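# Push the office chair fully under the desk

## Task

Shove the office chair completely beneath the desk so that it ends upright and level, resting on every one of its wheels. If the chair topples or is left leaning, the task fails. It only counts if the chair stays in place with the robot no longer holding it.

## Robot and tools

ROBOT. TidyBot++: a base 0.54 m long, 0.50 m wide and 0.38 m tall on four driven casters. On top is a single seven-joint arm with a two-finger gripper. The shoulder sits 0.12 m ahead of the base centre and 0.68 m above the floor. Cameras: base_camera and wrist_camera, which looks along the hand. At the start the arm is folded with the hand pointing down. The wrist and hand then reach up to 0.08 m beyond the base front, and the elbow is up to 1.15 m high.

FRAMES. Base frame: origin on the floor below the base centre, x ahead, y to the left, z up. hand_pose is reported in this frame as the point between the finger pads. Its own z axis runs out along the fingers, and the fingers open and close along its y axis. The odometry frame is the base frame as it was when the scene began. Heading is positive to the left, range -3.142 to 3.142. base_odometry counts wheel rotation, so slip shows up as travel, and it drifts a few cm and degrees over many moves. base_tilt is in degrees, with forward and right positive when the robot leans that way, and carries a fixed bias of about 1 degree.

execute_actions. Argument "actions" is a list holding one action, or none (an empty list only reports state and images). An action can have "base", "joints" and "speeds".
- base: exactly one key, and each is an offset from where the base last reported itself, not a pose. translate_m: straight travel in metres, forward positive, -2 to 2. strafe_m: sideways travel in metres, left positive, -2 to 2. rotate_rad: turn in place in radians, counter-clockwise from above positive, -6.3 to 6.3.
- joints: absolute targets in radians, keyed by name. joint_1_rad: any angle, whole arm about vertical; positive is clockwise from above, the reverse of rotate_rad. joint_2_rad (shoulder): -2.249 to 2.249. joint_3_rad: any angle. joint_4_rad (elbow): -2.579 to 2.579. joint_5_rad: any angle. joint_6_rad (wrist): -2.099 to 2.099. joint_7_rad: any angle; with the hand down, positive is counter-clockwise from above. gripper_pos is on a 0 to 1 scale, 0 fully open and 1 fully closed; the gap is roughly 85 x (1 - gripper_pos) mm. Done tolerances are ±0.039 for joints 1 to 4, ±0.056 for joints 5 to 7, and ±0.03 for the gripper. Any-angle joints take the shorter way round, so send steps below half a turn.
- speeds: caps on top speed for this action only. translate_m and strafe_m take 0.05 to 0.5 m/s, rotate_rad 0.1 to 1.57 rad/s, and the highest value is the default.
A base move needing over 8.667 s is refused, and an action cannot run past 15 s. An unknown key or a value out of range rejects the whole call. A joint or the base left out of an action may keep driving toward its previous target. "cameras" lists base_camera, wrist_camera or all; null or left out gives all, and [] gives none. The "pictures" line names the returned images in order.

wait: seconds from 0 to 10. Nothing new is commanded, and it returns state and images.
zoom_image: camera (base_camera or wrist_camera) and region [x0, y0, x1, y1] in pixels measured from the top-left corner, at most 504 by 504, taken from that camera's latest full image.
finished_scene: scene is the current scene's number. It is final and reports success.

ARM GEOMETRY. Upper arm 0.42 m, forearm 0.31 m, hand 0.31 m to the hand point. With joint_1_rad 0, joint_3_rad 3.14 and joint_5_rad 0, the arm moves in the vertical x-z plane. Angles from vertical, positive leaning forward: upper = j2, forearm = j2 - j4, hand = j2 - j4 - j6. Forward reach from the shoulder is the sum of length x sin(angle), and height above it is the sum of length x cos(angle). Joints turn at up to 1.39 rad/s, or 1.22 for joints 5 to 7. A straight-down hand reaches about 0.94 m high at most, and only close in.

RESULTS. base_status and joint_status describe how the last accepted action ended:
- done: the target was reached; for the base, the wheels turned the full amount even if they slipped.
- off_target: the part stopped away from its target and may still be pushing.
- contact_stop or time_out: the old target is dropped and the part holds where it stopped. A blocked base keeps shoving until it times out, and can still say done while well short.
- "joint command not followed" with a "cause:" line: the arm targets were withheld, for example to prevent self-collision. not_followed marks the affected joints, which may be retried later.
- on_its_own reports motion you did not command.
- motor_effort is a percentage of maximum, positive toward higher joint values, with the peak in brackets; it is noisy and has a fixed bias.
- ARM HIT means a hard strike on the base or the arm itself.
- A torque fault occurs when a joint's torque sensor hits its limit (104.5 N m for joints 1 to 4, 51.3 for 5 to 7). The arm and gripper then freeze for 10 s and the rest of the call is skipped, but the base keeps going.
- Motor temperatures are listed per joint. MOTOR HOT appears from 60 °C. At 75 °C an OVER-TEMPERATURE FAULT lets the arm sink, and limit_stop_at_motor_heat then means the target should be sent again.

ACCURACY. Friction can leave joints slightly off while still reporting done. To correct, send last command + (wanted angle - read angle). hand_pose may be off by 1 to 2 cm, so trust the images. The arm sags under any held load.

AVOID. Never let the arm snag something about 0.8 m or higher while the base drives, because the robot can tip; pushing or pulling sideways on a raised hand can also lift wheels. Backing off, or pulling the arm in, rights a slight lean. Do not drive the arm into things (torque faults), and avoid slams, hard shoves, drops and knocking the chair over. Push the chair low and gently at modest speed, then back away so it stays put unaided. While you think, the robot keeps holding its last command.

Each tool is called after "Request:" by a JSON object that holds its "method" and its "body".

## Session

Request:
{"method": "execute_actions", "body": {"actions": []}}

Scene clock: 0.00 s.
Motor temperatures (°C, as the motors report them): [29 26 24 25 40 31 35]
base_odometry: x=+0.000 y=+0.000 heading=+0.000 (m, m, rad; odometry frame)
base_tilt: forward=-0.4 right=+0.3 (deg)
base_status: not commanded
joint_positions: joint_1_rad=+0.039 joint_2_rad=-0.357 joint_3_rad=+3.149 joint_4_rad=-2.533 joint_5_rad=+0.017 joint_6_rad=-0.884 joint_7_rad=+1.625 gripper_pos=+0.000
joint_status: not commanded
motor_effort: joint_1_rad=+0 joint_2_rad=-2 joint_3_rad=+0 joint_4_rad=+13 joint_5_rad=+0 joint_6_rad=+1 joint_7_rad=-1 (%)
hand_pose: x=+0.2560 y=-0.0088 z=+0.5871 quat_wxyz=(+0.008, +0.999, +0.009, +0.041) (m; base frame)
pictures: base_camera, wrist_camera
Images, in order (width x height): base_camera 644x364, wrist_camera 644x476.

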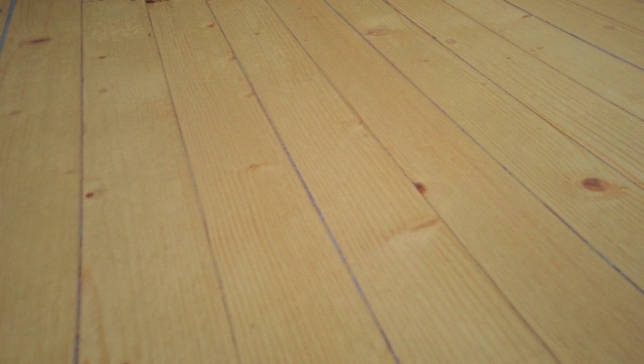

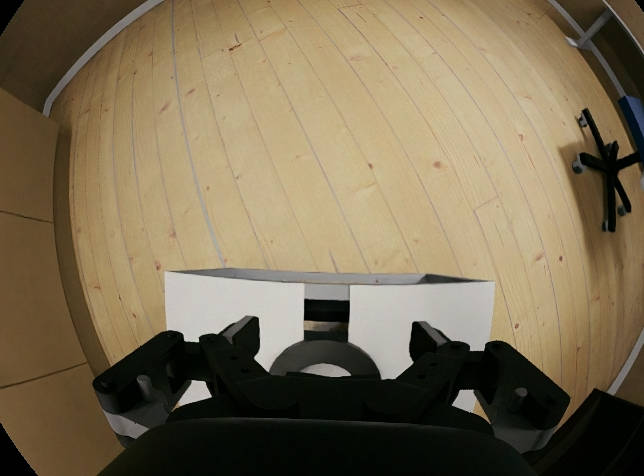

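Request:
{"method": "zoom_image", "body": {"camera": "wrist_camera", "region": [444, 0, 644, 260]}}

Region (444, 0, 644, 260) of wrist_camera's 644x476 image, scaled by 1.938; it fills the left 388 columns of this view, and the rest is white.

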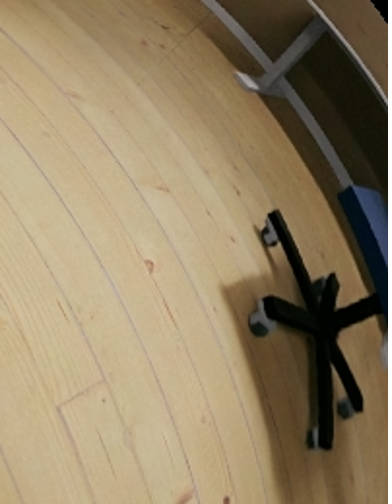

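Request:
{"method": "execute_actions", "body": {"actions": [{"base": {"rotate_rad": -1.19}, "joints": {"joint_1_rad": 0.0, "joint_2_rad": -0.35, "joint_4_rad": -0.65, "joint_5_rad": 0.0, "joint_6_rad": -2.0, "joint_7_rad": 1.57}}]}}

Scene clock: 4.73 s.
Motor temperatures (°C, as the motors report them): [29 26 24 25 40 31 35]
base_odometry: x=+0.000 y=+0.000 heading=-1.189 (m, m, rad; odometry frame)
base_tilt: forward=-0.4 right=+0.3 (deg)
base_status: done
joint_positions: joint_1_rad=+0.014 joint_2_rad=-0.357 joint_3_rad=+3.149 joint_4_rad=-0.672 joint_5_rad=+0.017 joint_6_rad=-1.957 joint_7_rad=+1.593 gripper_pos=+0.000
joint_status: all done
motor_effort: joint_1_rad=+0(0) joint_2_rad=+2(10) joint_3_rad=+0(1) joint_4_rad=+9(20) joint_5_rad=+0(1) joint_6_rad=+8(7) joint_7_rad=-1(1) (%)
hand_pose: x=+0.3072 y=-0.0088 z=+1.1739 quat_wxyz=(+0.014, +0.907, -0.006, +0.421) (m; base frame)
pictures: base_camera, wrist_camera
Images, in order (width x height): base_camera 644x364, wrist_camera 644x476.

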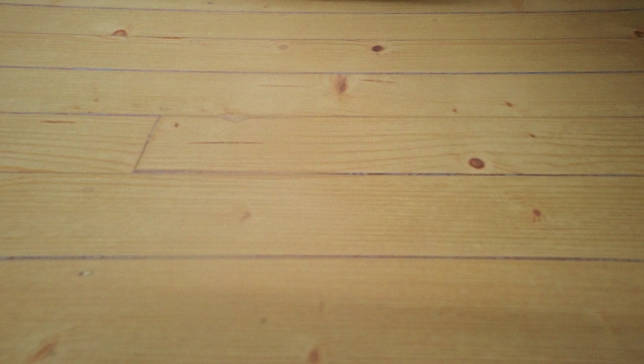

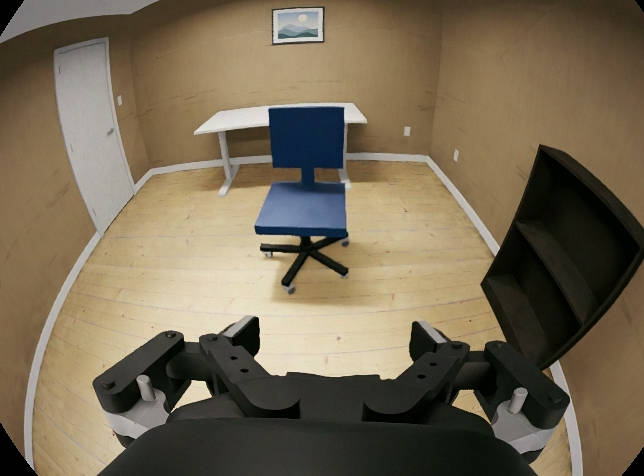

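Request:
{"method": "zoom_image", "body": {"camera": "wrist_camera", "region": [180, 90, 400, 310]}}

Request:
{"method": "zoom_image", "body": {"camera": "wrist_camera", "region": [245, 170, 375, 300]}}

Region (180, 90, 400, 310) of wrist_camera's 644x476 image, scaled by 2.291.

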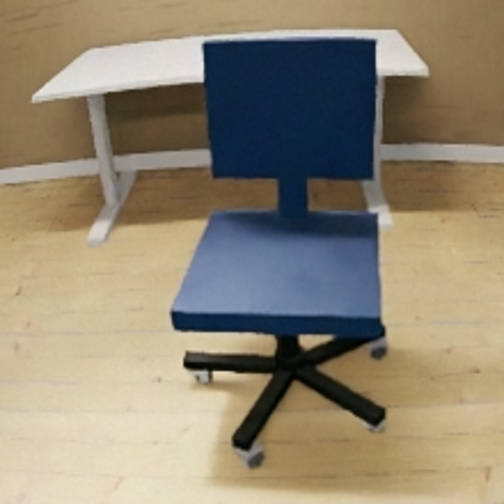

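Region (245, 170, 375, 300) of wrist_camera's 644x476 image, scaled by 3.877.

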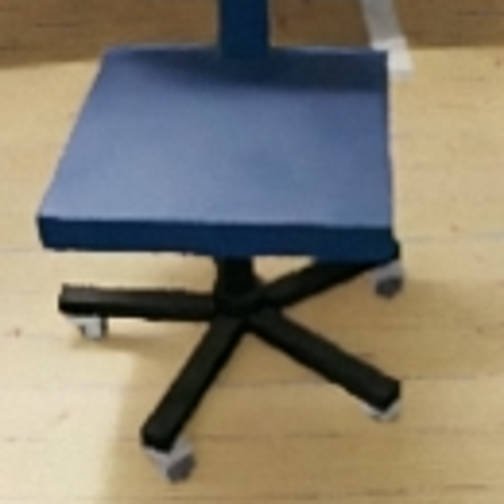

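Request:
{"method": "execute_actions", "body": {"actions": [{"base": {"translate_m": 0.89}, "joints": {"joint_1_rad": 0.33, "joint_2_rad": 0.70, "joint_4_rad": -1.30, "joint_6_rad": 0.0, "joint_7_rad": 1.57, "gripper_pos": 1.0}}]}}

Scene clock: 17.30 s.
Motor temperatures (°C, as the motors report them): [29 26 24 25 40 31 35]
base_odometry: x=+0.331 y=-0.827 heading=-1.190 (m, m, rad; odometry frame)
base_tilt: forward=-0.3 right=+0.3 (deg)
base_status: done
joint_positions: joint_1_rad=+0.318 joint_2_rad=+0.709 joint_3_rad=+3.149 joint_4_rad=-1.283 joint_5_rad=+0.017 joint_6_rad=-0.041 joint_7_rad=+1.593 gripper_pos=+0.999
joint_status: all done
motor_effort: joint_1_rad=+0(1) joint_2_rad=-48(53) joint_3_rad=-1(1) joint_4_rad=+21(22) joint_5_rad=+0(0) joint_6_rad=+9(9) joint_7_rad=-1(1) (%)
hand_pose: x=+0.9153 y=-0.2660 z=+0.7338 quat_wxyz=(+0.097, +0.842, -0.120, +0.517) (m; base frame)
pictures: base_camera, wrist_camera
Images, in order (width x height): base_camera 644x364, wrist_camera 644x476.

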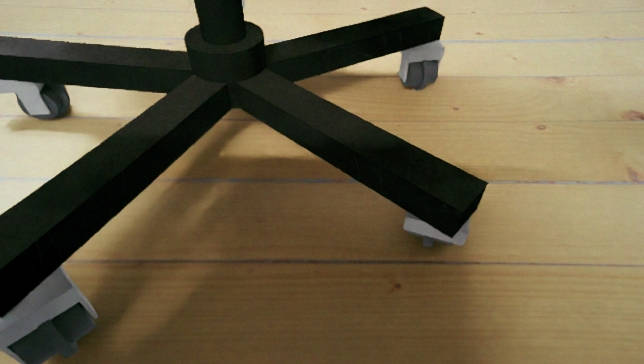

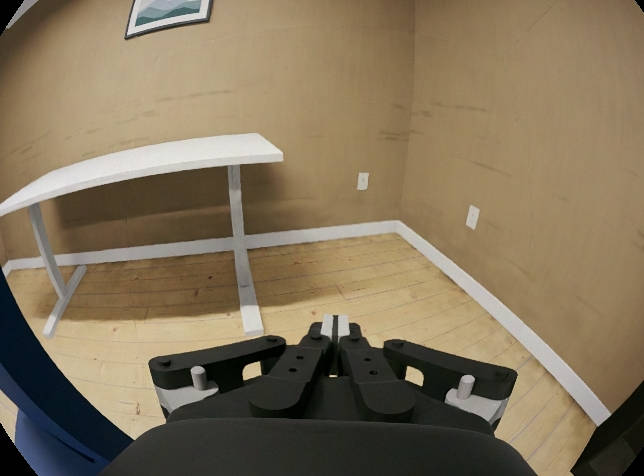

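Request:
{"method": "execute_actions", "body": {"actions": [{"base": {"translate_m": -0.045}, "joints": {"joint_1_rad": 0.21}}]}}

Scene clock: 19.73 s.
Motor temperatures (°C, as the motors report them): [29 26 24 25 40 31 35]
base_odometry: x=+0.314 y=-0.785 heading=-1.189 (m, m, rad; odometry frame)
base_tilt: forward=-0.3 right=+0.3 (deg)
base_status: done
joint_positions: joint_1_rad=+0.207 joint_2_rad=+0.706 joint_3_rad=+3.149 joint_4_rad=-1.283 joint_5_rad=+0.017 joint_6_rad=-0.040 joint_7_rad=+1.592 gripper_pos=+0.999
joint_status: all done
motor_effort: joint_1_rad=+0(4) joint_2_rad=-47(51) joint_3_rad=-1(3) joint_4_rad=+21(22) joint_5_rad=+1(0) joint_6_rad=+8(10) joint_7_rad=-1(1) (%)
hand_pose: x=+0.9398 y=-0.1758 z=+0.7362 quat_wxyz=(+0.068, +0.846, -0.073, +0.523) (m; base frame)
pictures: base_camera, wrist_camera
Images, in order (width x height): base_camera 644x364, wrist_camera 644x476.

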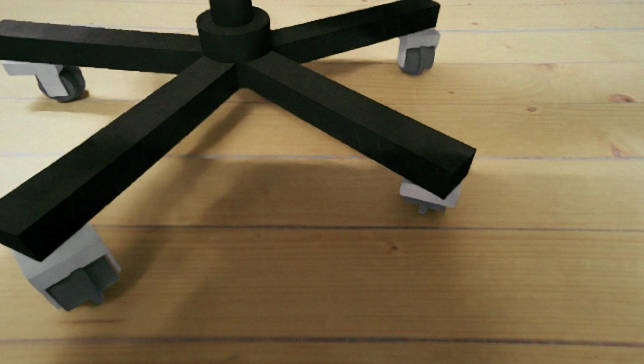

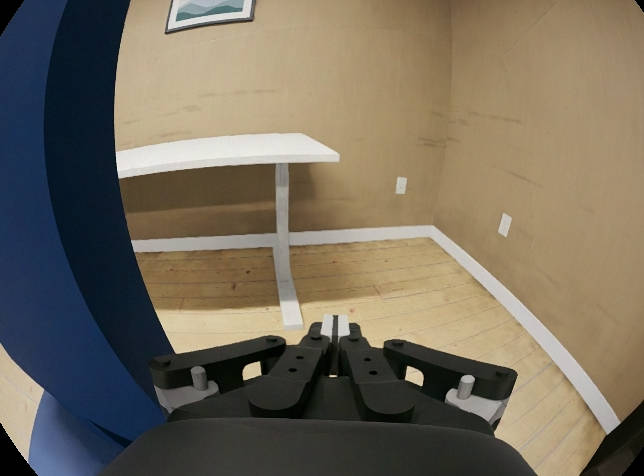

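Request:
{"method": "execute_actions", "body": {"actions": [{"base": {"rotate_rad": 0.6}, "speeds": {"rotate_rad": 0.35}, "joints": {"joint_1_rad": 0.21, "joint_2_rad": 0.76, "joint_4_rad": -1.18}}]}}

Scene clock: 23.53 s.
Motor temperatures (°C, as the motors report them): [29 27 24 25 40 31 35]
base_odometry: x=+0.314 y=-0.785 heading=-0.590 (m, m, rad; odometry frame)
base_tilt: forward=-0.3 right=+0.3 (deg)
base_status: done
joint_positions: joint_1_rad=+0.214 joint_2_rad=+0.749 joint_3_rad=+3.151 joint_4_rad=-1.202 joint_5_rad=+0.017 joint_6_rad=-0.040 joint_7_rad=+1.591 gripper_pos=+0.999
joint_status: all done
motor_effort: joint_1_rad=+0(14) joint_2_rad=-48(51) joint_3_rad=+0(13) joint_4_rad=+21(29) joint_5_rad=+1(0) joint_6_rad=+8(15) joint_7_rad=-1(2) (%)
hand_pose: x=+0.9610 y=-0.1876 z=+0.7466 quat_wxyz=(+0.073, +0.835, -0.075, +0.539) (m; base frame)
pictures: base_camera, wrist_camera
Images, in order (width x height): base_camera 644x364, wrist_camera 644x476.

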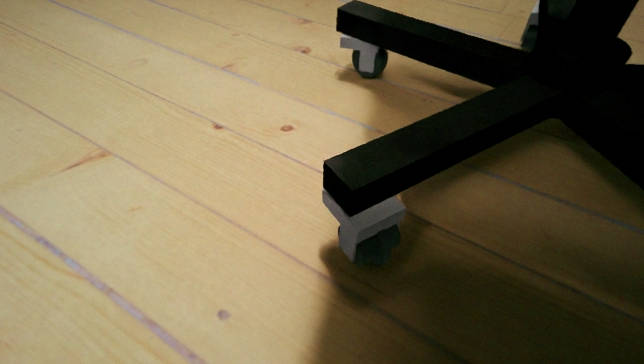

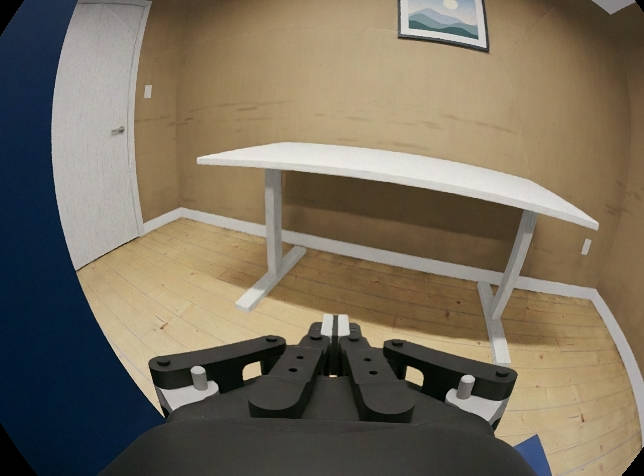

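Request:
{"method": "execute_actions", "body": {"actions": [{"base": {"rotate_rad": -0.38}, "joints": {"joint_1_rad": 0.1, "joint_2_rad": -0.35, "joint_4_rad": -0.70, "joint_6_rad": -2.06, "gripper_pos": 0.0}}]}}

Scene clock: 26.63 s.
Motor temperatures (°C, as the motors report them): [29 27 24 25 40 31 35]
base_odometry: x=+0.314 y=-0.785 heading=-0.969 (m, m, rad; odometry frame)
base_tilt: forward=-0.4 right=+0.3 (deg)
base_status: done
joint_positions: joint_1_rad=+0.114 joint_2_rad=-0.356 joint_3_rad=+3.155 joint_4_rad=-0.718 joint_5_rad=+0.017 joint_6_rad=-2.025 joint_7_rad=+1.591 gripper_pos=+0.000
joint_status: all done
motor_effort: joint_1_rad=+0(8) joint_2_rad=+1(54) joint_3_rad=+0(6) joint_4_rad=+10(24) joint_5_rad=+0(1) joint_6_rad=+7(10) joint_7_rad=-1(1) (%)
hand_pose: x=+0.2948 y=-0.0279 z=+1.1433 quat_wxyz=(+0.031, +0.928, -0.056, +0.367) (m; base frame)
pictures: base_camera, wrist_camera
Images, in order (width x height): base_camera 644x364, wrist_camera 644x476.

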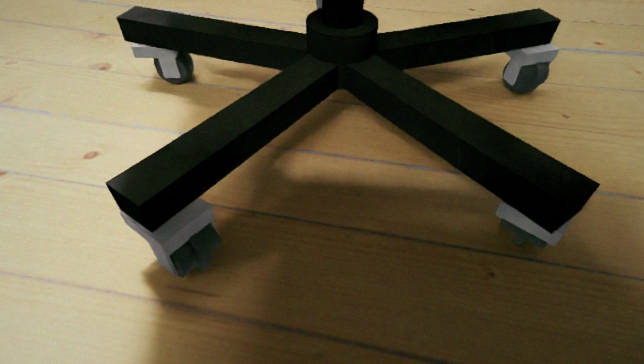

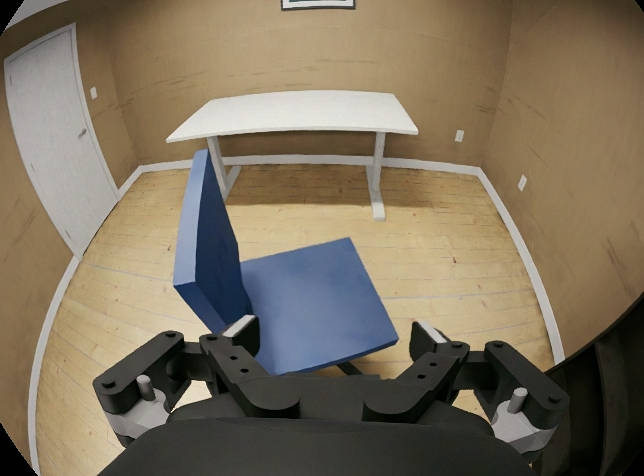

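Request:
{"method": "zoom_image", "body": {"camera": "wrist_camera", "region": [150, 80, 450, 380]}}

Region (150, 80, 450, 380) of wrist_camera's 644x476 image, scaled by 1.680.

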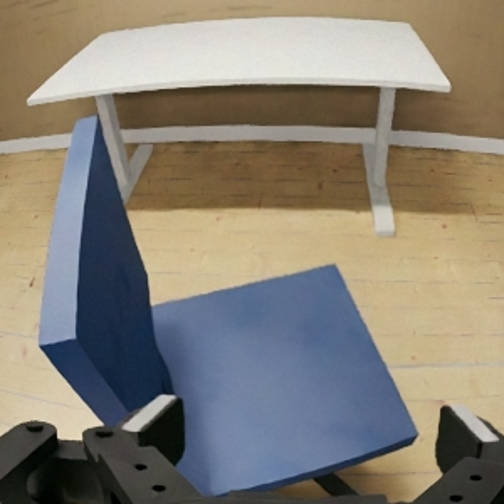

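Request:
{"method": "execute_actions", "body": {"actions": [{"base": {"translate_m": 0.125}, "joints": {"joint_1_rad": -0.15}}]}}

Scene clock: 29.60 s.
Motor temperatures (°C, as the motors report them): [29 27 24 25 40 31 35]
base_odometry: x=+0.385 y=-0.888 heading=-0.969 (m, m, rad; odometry frame)
base_tilt: forward=-0.4 right=+0.3 (deg)
base_status: done
joint_positions: joint_1_rad=-0.139 joint_2_rad=-0.343 joint_3_rad=+3.155 joint_4_rad=-0.718 joint_5_rad=+0.017 joint_6_rad=-2.025 joint_7_rad=+1.591 gripper_pos=+0.000
joint_status: all done
motor_effort: joint_1_rad=+0(0) joint_2_rad=+1(7) joint_3_rad=+0(0) joint_4_rad=+10(11) joint_5_rad=-1(1) joint_6_rad=+6(8) joint_7_rad=-1(1) (%)
hand_pose: x=+0.3020 y=+0.0179 z=+1.1411 quat_wxyz=(-0.016, +0.930, +0.062, +0.362) (m; base frame)
pictures: base_camera, wrist_camera
Images, in order (width x height): base_camera 644x364, wrist_camera 644x476.

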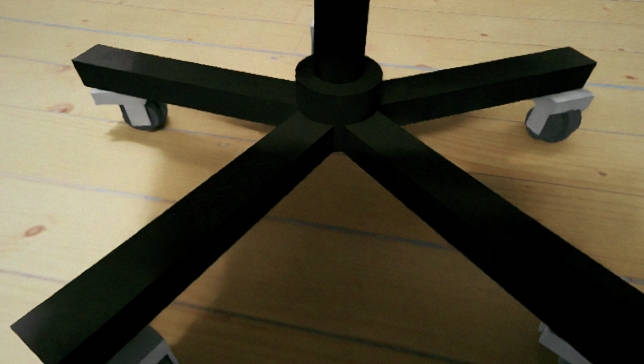

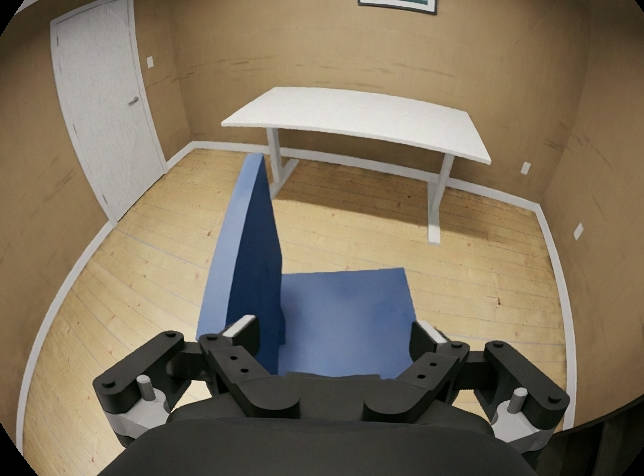

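Request:
{"method": "execute_actions", "body": {"actions": [{"base": {"translate_m": 0.64}, "speeds": {"translate_m": 0.35}}]}}

Scene clock: 32.47 s.
Motor temperatures (°C, as the motors report them): [29 27 24 25 40 31 35]
base_odometry: x=+0.747 y=-1.416 heading=-0.970 (m, m, rad; odometry frame)
base_tilt: forward=-0.4 right=+0.3 (deg)
base_status: done
joint_positions: joint_1_rad=-0.139 joint_2_rad=-0.348 joint_3_rad=+3.155 joint_4_rad=-0.718 joint_5_rad=+0.017 joint_6_rad=-2.025 joint_7_rad=+1.591 gripper_pos=+0.000
joint_status: not commanded
motor_effort: joint_1_rad=+0(0) joint_2_rad=+1(9) joint_3_rad=+0(1) joint_4_rad=+10(11) joint_5_rad=+0(0) joint_6_rad=+6(8) joint_7_rad=-1(0) (%)
hand_pose: x=+0.3000 y=+0.0176 z=+1.1419 quat_wxyz=(-0.016, +0.929, +0.062, +0.364) (m; base frame)
pictures: base_camera, wrist_camera
Images, in order (width x height): base_camera 644x364, wrist_camera 644x476.

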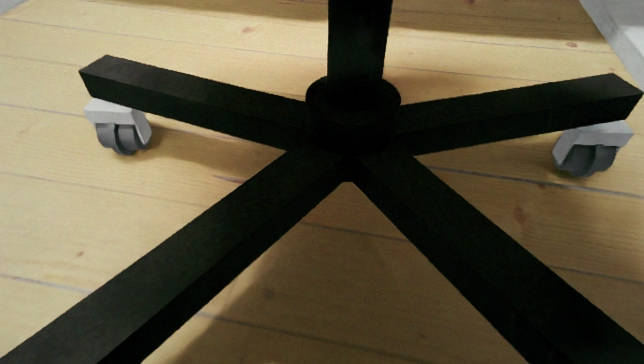

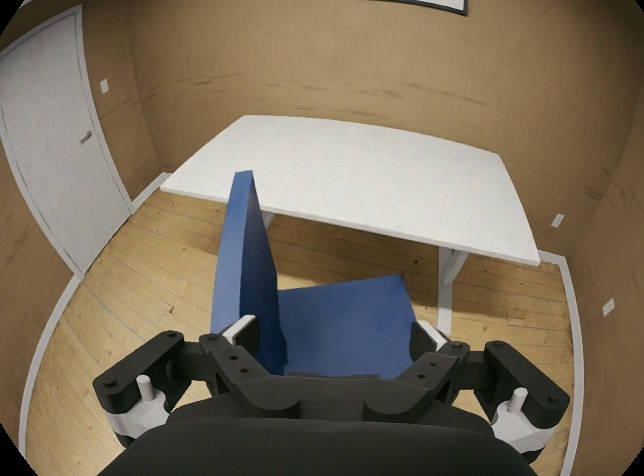

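Request:
{"method": "zoom_image", "body": {"camera": "wrist_camera", "region": [150, 100, 550, 380]}}

Request:
{"method": "zoom_image", "body": {"camera": "wrist_camera", "region": [190, 150, 350, 310]}}

Region (150, 100, 550, 380) of wrist_camera's 644x476 image, scaled by 1.260; it fills the top 353 rows of this view, and the rest is white.

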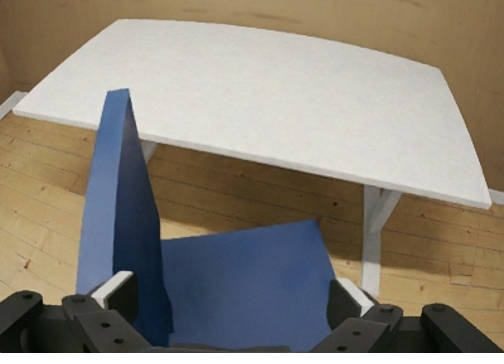

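Region (190, 150, 350, 310) of wrist_camera's 644x476 image, scaled by 3.150.

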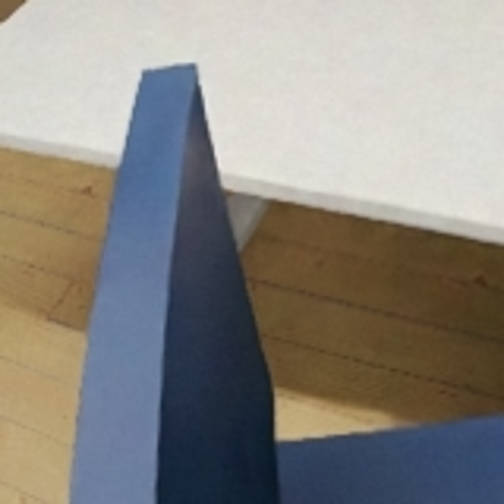

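Request:
{"method": "execute_actions", "body": {"actions": [{"base": {"translate_m": 0.37}, "speeds": {"translate_m": 0.15}, "joints": {"joint_1_rad": 0.0, "joint_2_rad": -0.12, "joint_4_rad": -0.6, "joint_7_rad": 0.0}}]}}

Scene clock: 37.67 s.
Motor temperatures (°C, as the motors report them): [29 27 24 25 40 31 35]
base_odometry: x=+0.956 y=-1.721 heading=-0.970 (m, m, rad; odometry frame)
base_tilt: forward=-0.4 right=+0.3 (deg)
base_status: done
joint_positions: joint_1_rad=-0.011 joint_2_rad=-0.122 joint_3_rad=+3.155 joint_4_rad=-0.625 joint_5_rad=+0.017 joint_6_rad=-2.025 joint_7_rad=+0.002 gripper_pos=+0.000
joint_status: all done
motor_effort: joint_1_rad=+0(1) joint_2_rad=-8(12) joint_3_rad=+0(1) joint_4_rad=+11(13) joint_5_rad=+1(0) joint_6_rad=+6(8) joint_7_rad=-1(0) (%)
hand_pose: x=+0.3988 y=-0.0046 z=+1.1203 quat_wxyz=(-0.209, +0.670, -0.678, +0.218) (m; base frame)
pictures: base_camera, wrist_camera
Images, in order (width x height): base_camera 644x364, wrist_camera 644x476.

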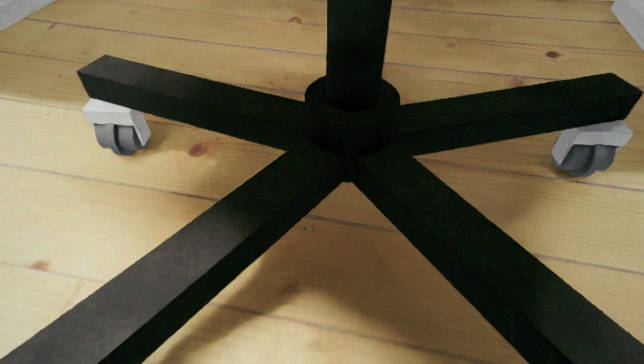

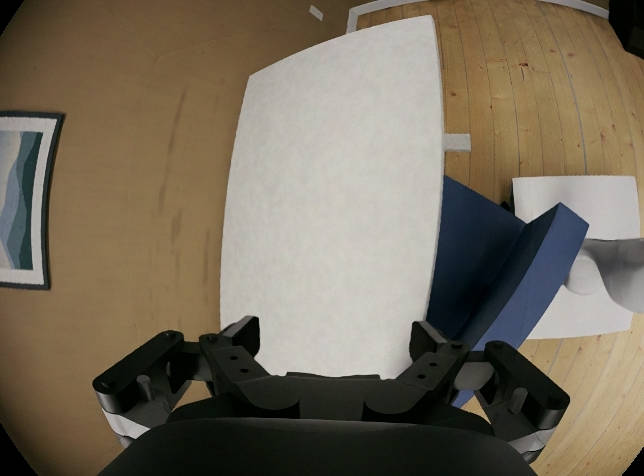

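Request:
{"method": "zoom_image", "body": {"camera": "wrist_camera", "region": [390, 110, 644, 370]}}

Region (390, 110, 644, 370) of wrist_camera's 644x476 image, scaled by 1.938; it fills the left 492 columns of this view, and the rest is white.

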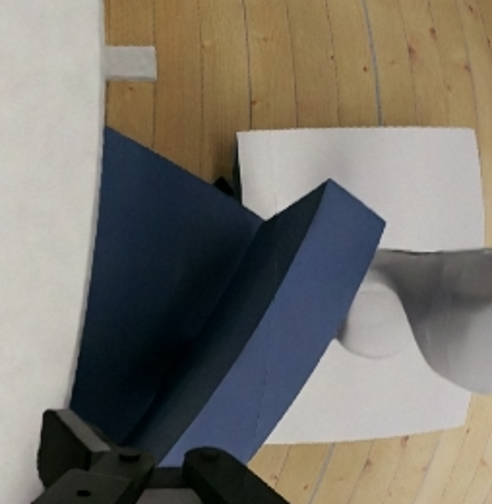

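Request:
{"method": "execute_actions", "body": {"actions": [{"base": {"translate_m": 0.075}, "speeds": {"translate_m": 0.1}, "joints": {"joint_2_rad": 0.0, "joint_4_rad": -0.6}}]}}

Scene clock: 39.90 s.
Motor temperatures (°C, as the motors report them): [29 27 24 25 40 31 35]
base_odometry: x=+0.998 y=-1.783 heading=-0.970 (m, m, rad; odometry frame)
base_tilt: forward=-0.4 right=+0.3 (deg)
base_status: done
joint_positions: joint_1_rad=-0.011 joint_2_rad=+0.004 joint_3_rad=+3.155 joint_4_rad=-0.619 joint_5_rad=+0.017 joint_6_rad=-2.025 joint_7_rad=+0.002 gripper_pos=+0.000
joint_status: all done
motor_effort: joint_1_rad=+0(0) joint_2_rad=-15(19) joint_3_rad=+0(0) joint_4_rad=+13(14) joint_5_rad=+0(1) joint_6_rad=+4(7) joint_7_rad=-1(1) (%)
hand_pose: x=+0.4516 y=-0.0040 z=+1.0838 quat_wxyz=(-0.168, +0.682, -0.690, +0.178) (m; base frame)
pictures: base_camera, wrist_camera
Images, in order (width x height): base_camera 644x364, wrist_camera 644x476.

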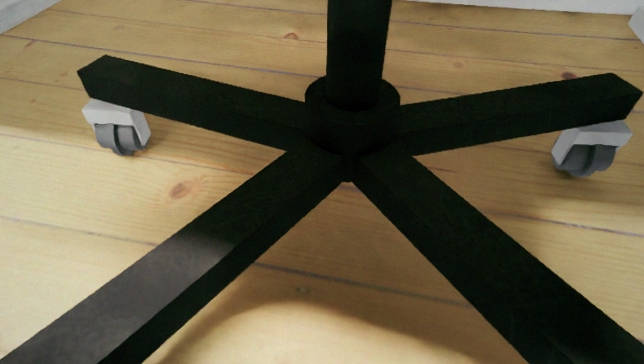

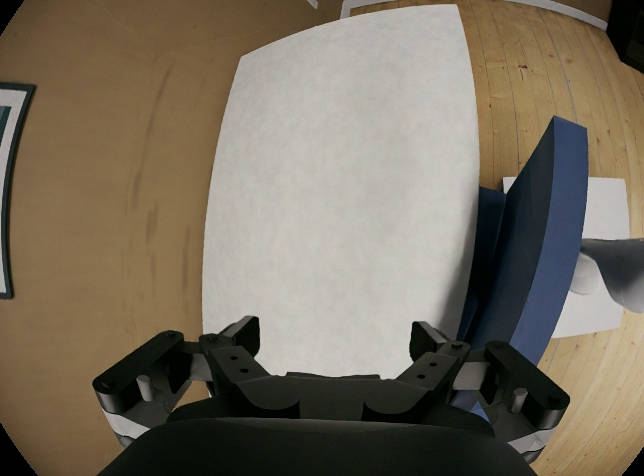

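Request:
{"method": "zoom_image", "body": {"camera": "wrist_camera", "region": [420, 90, 644, 370]}}

Region (420, 90, 644, 370) of wrist_camera's 644x476 image, scaled by 1.800; it fills the left 403 columns of this view, and the rest is white.

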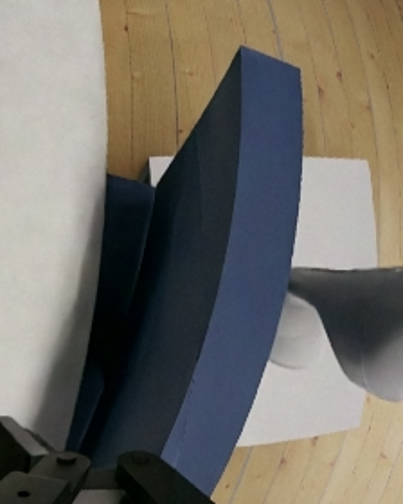

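Request:
{"method": "execute_actions", "body": {"actions": [{"base": {"translate_m": 0.03}, "speeds": {"translate_m": 0.06}}]}}

Scene clock: 41.37 s.
Motor temperatures (°C, as the motors report them): [29 27 24 25 40 31 35]
base_odometry: x=+1.015 y=-1.808 heading=-0.970 (m, m, rad; odometry frame)
base_tilt: forward=-0.4 right=+0.3 (deg)
base_status: done
joint_positions: joint_1_rad=-0.011 joint_2_rad=+0.003 joint_3_rad=+3.155 joint_4_rad=-0.619 joint_5_rad=+0.017 joint_6_rad=-2.025 joint_7_rad=+0.002 gripper_pos=+0.000
joint_status: not commanded
motor_effort: joint_1_rad=+1(0) joint_2_rad=-13(18) joint_3_rad=+0(1) joint_4_rad=+12(14) joint_5_rad=+1(1) joint_6_rad=+6(6) joint_7_rad=-1(1) (%)
hand_pose: x=+0.4510 y=-0.0040 z=+1.0842 quat_wxyz=(-0.168, +0.682, -0.689, +0.178) (m; base frame)
pictures: base_camera, wrist_camera
Images, in order (width x height): base_camera 644x364, wrist_camera 644x476.

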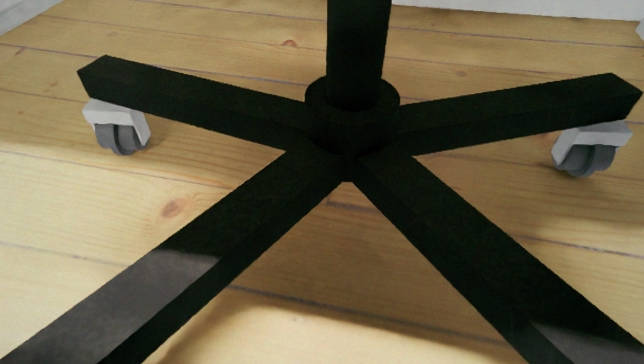

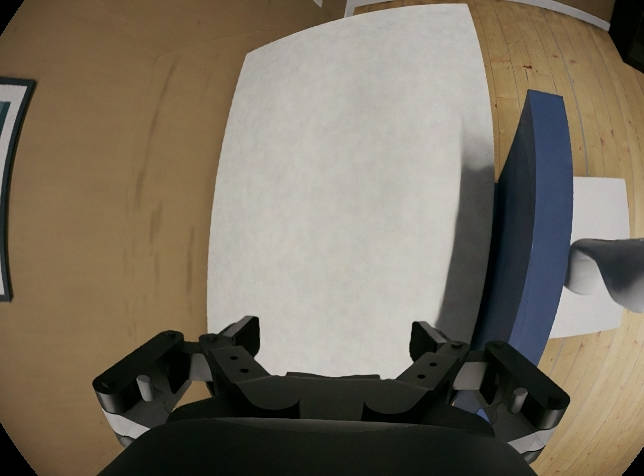

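Request:
{"method": "zoom_image", "body": {"camera": "wrist_camera", "region": [440, 70, 600, 270]}}

Request:
{"method": "zoom_image", "body": {"camera": "wrist_camera", "region": [430, 220, 590, 420]}}

Region (440, 70, 600, 270) of wrist_camera's 644x476 image, scaled by 2.520; it fills the left 403 columns of this view, and the rest is white.

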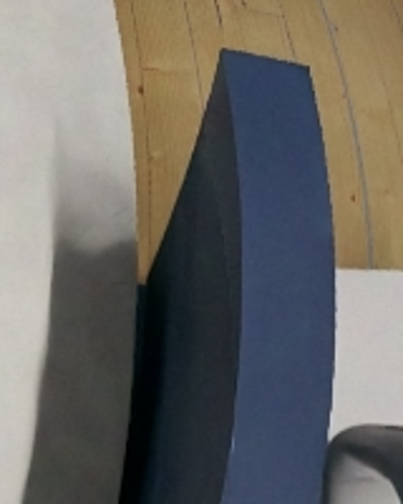

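Region (430, 220, 590, 420) of wrist_camera's 644x476 image, scaled by 2.520; it fills the left 403 columns of this view, and the rest is white.

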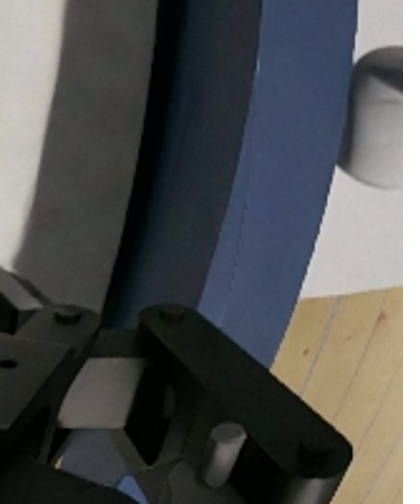

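Request:
{"method": "execute_actions", "body": {"actions": [{"base": {"translate_m": 0.01}, "speeds": {"translate_m": 0.05}}]}}

Scene clock: 42.37 s.
Motor temperatures (°C, as the motors report them): [29 27 24 25 40 31 35]
base_odometry: x=+1.021 y=-1.816 heading=-0.970 (m, m, rad; odometry frame)
base_tilt: forward=-0.3 right=+0.3 (deg)
base_status: done
joint_positions: joint_1_rad=-0.011 joint_2_rad=+0.004 joint_3_rad=+3.155 joint_4_rad=-0.619 joint_5_rad=+0.017 joint_6_rad=-2.025 joint_7_rad=+0.002 gripper_pos=+0.000
joint_status: not commanded
motor_effort: joint_1_rad=-1(1) joint_2_rad=-15(18) joint_3_rad=+0(1) joint_4_rad=+13(13) joint_5_rad=+0(0) joint_6_rad=+5(6) joint_7_rad=-1(1) (%)
hand_pose: x=+0.4517 y=-0.0040 z=+1.0837 quat_wxyz=(-0.168, +0.682, -0.690, +0.178) (m; base frame)
pictures: base_camera, wrist_camera
Images, in order (width x height): base_camera 644x364, wrist_camera 644x476.

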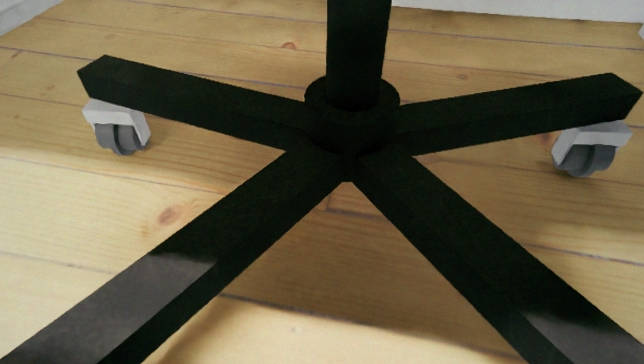

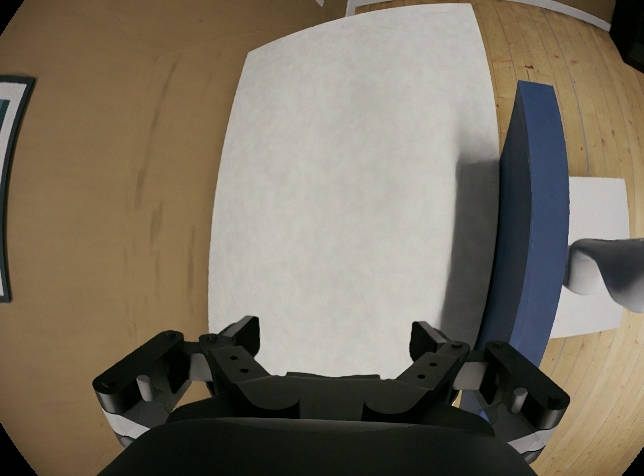

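Request:
{"method": "execute_actions", "body": {"actions": []}}

Scene clock: 42.57 s.
Motor temperatures (°C, as the motors report them): [29 27 24 25 40 31 35]
base_odometry: x=+1.021 y=-1.816 heading=-0.970 (m, m, rad; odometry frame)
base_tilt: forward=-0.4 right=+0.3 (deg)
base_status: done
joint_positions: joint_1_rad=-0.011 joint_2_rad=+0.004 joint_3_rad=+3.155 joint_4_rad=-0.619 joint_5_rad=+0.017 joint_6_rad=-2.025 joint_7_rad=+0.002 gripper_pos=+0.000
joint_status: not commanded
motor_effort: joint_1_rad=+0(1) joint_2_rad=-14(18) joint_3_rad=+0(1) joint_4_rad=+12(13) joint_5_rad=+0(0) joint_6_rad=+5(6) joint_7_rad=-1(1) (%)
hand_pose: x=+0.4517 y=-0.0040 z=+1.0837 quat_wxyz=(-0.168, +0.682, -0.690, +0.178) (m; base frame)
pictures: base_camera, wrist_camera
Images, in order (width x height): base_camera 644x364, wrist_camera 644x476.

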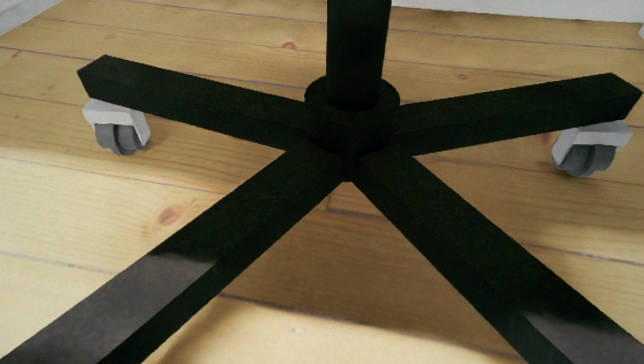

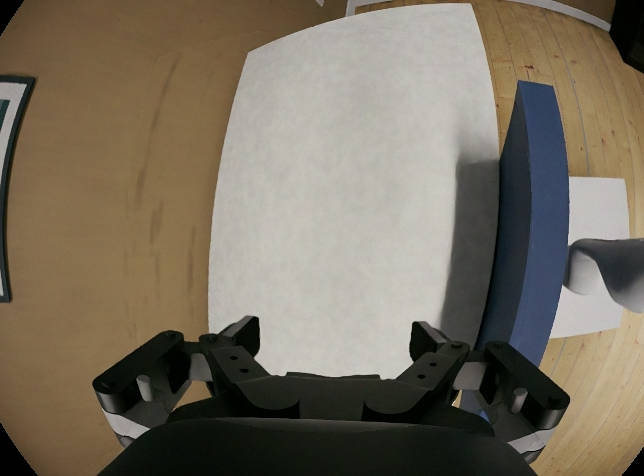

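Request:
{"method": "execute_actions", "body": {"actions": [{"base":{"translate_m":-0.12},"joints":{"joint_2_rad":-0.15}}]}}

Scene clock: 44.23 s.
Motor temperatures (°C, as the motors report them): [29 27 24 25 40 31 35]
base_odometry: x=+0.953 y=-1.717 heading=-0.970 (m, m, rad; odometry frame)
base_tilt: forward=-0.4 right=+0.3 (deg)
base_status: done
joint_positions: joint_1_rad=-0.011 joint_2_rad=-0.157 joint_3_rad=+3.155 joint_4_rad=-0.611 joint_5_rad=+0.017 joint_6_rad=-2.025 joint_7_rad=+0.002 gripper_pos=+0.000
joint_status: all done
motor_effort: joint_1_rad=+0(0) joint_2_rad=-7(20) joint_3_rad=+0(0) joint_4_rad=+11(15) joint_5_rad=+0(0) joint_6_rad=+6(6) joint_7_rad=-1(1) (%)
hand_pose: x=+0.3826 y=-0.0049 z=+1.1343 quat_wxyz=(-0.226, +0.664, -0.673, +0.234) (m; base frame)
pictures: base_camera, wrist_camera
Images, in order (width x height): base_camera 644x364, wrist_camera 644x476.

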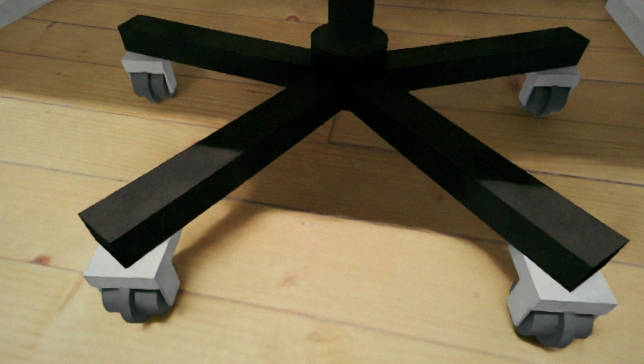

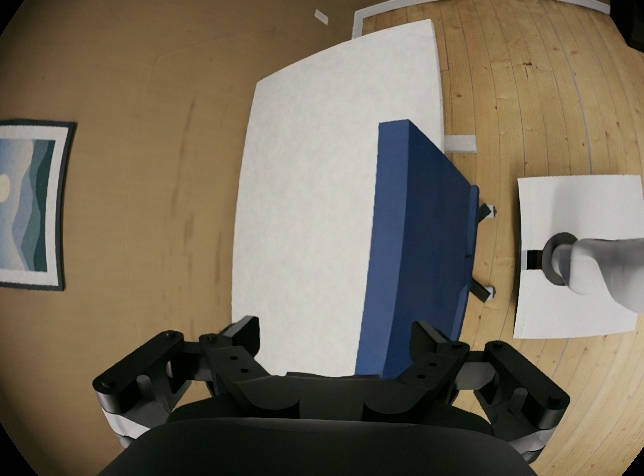

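Request:
{"method": "execute_actions", "body": {"actions": []}}

Scene clock: 44.30 s.
Motor temperatures (°C, as the motors report them): [29 27 24 25 40 31 35]
base_odometry: x=+0.953 y=-1.717 heading=-0.970 (m, m, rad; odometry frame)
base_tilt: forward=-0.4 right=+0.3 (deg)
base_status: done
joint_positions: joint_1_rad=-0.011 joint_2_rad=-0.157 joint_3_rad=+3.155 joint_4_rad=-0.611 joint_5_rad=+0.017 joint_6_rad=-2.025 joint_7_rad=+0.002 gripper_pos=+0.000
joint_status: all done
motor_effort: joint_1_rad=+0(0) joint_2_rad=-6(20) joint_3_rad=+0(0) joint_4_rad=+10(15) joint_5_rad=+0(0) joint_6_rad=+5(6) joint_7_rad=-1(1) (%)
hand_pose: x=+0.3826 y=-0.0049 z=+1.1343 quat_wxyz=(-0.226, +0.664, -0.673, +0.234) (m; base frame)
pictures: base_camera, wrist_camera
Images, in order (width x height): base_camera 644x364, wrist_camera 644x476.

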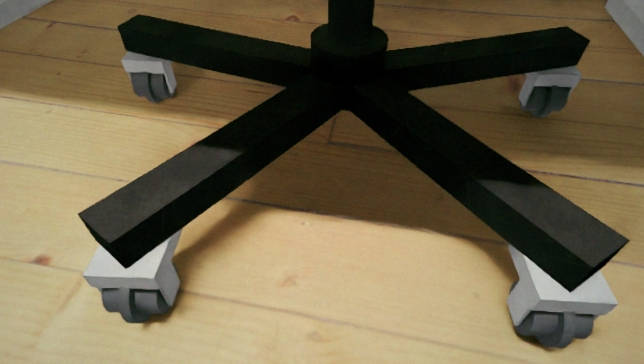

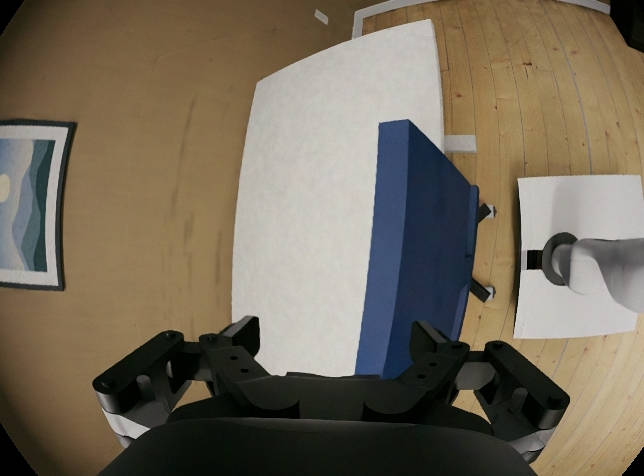

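Request:
{"method": "finished_scene", "body": {"scene": 2}}

The scene is finished: the task was done.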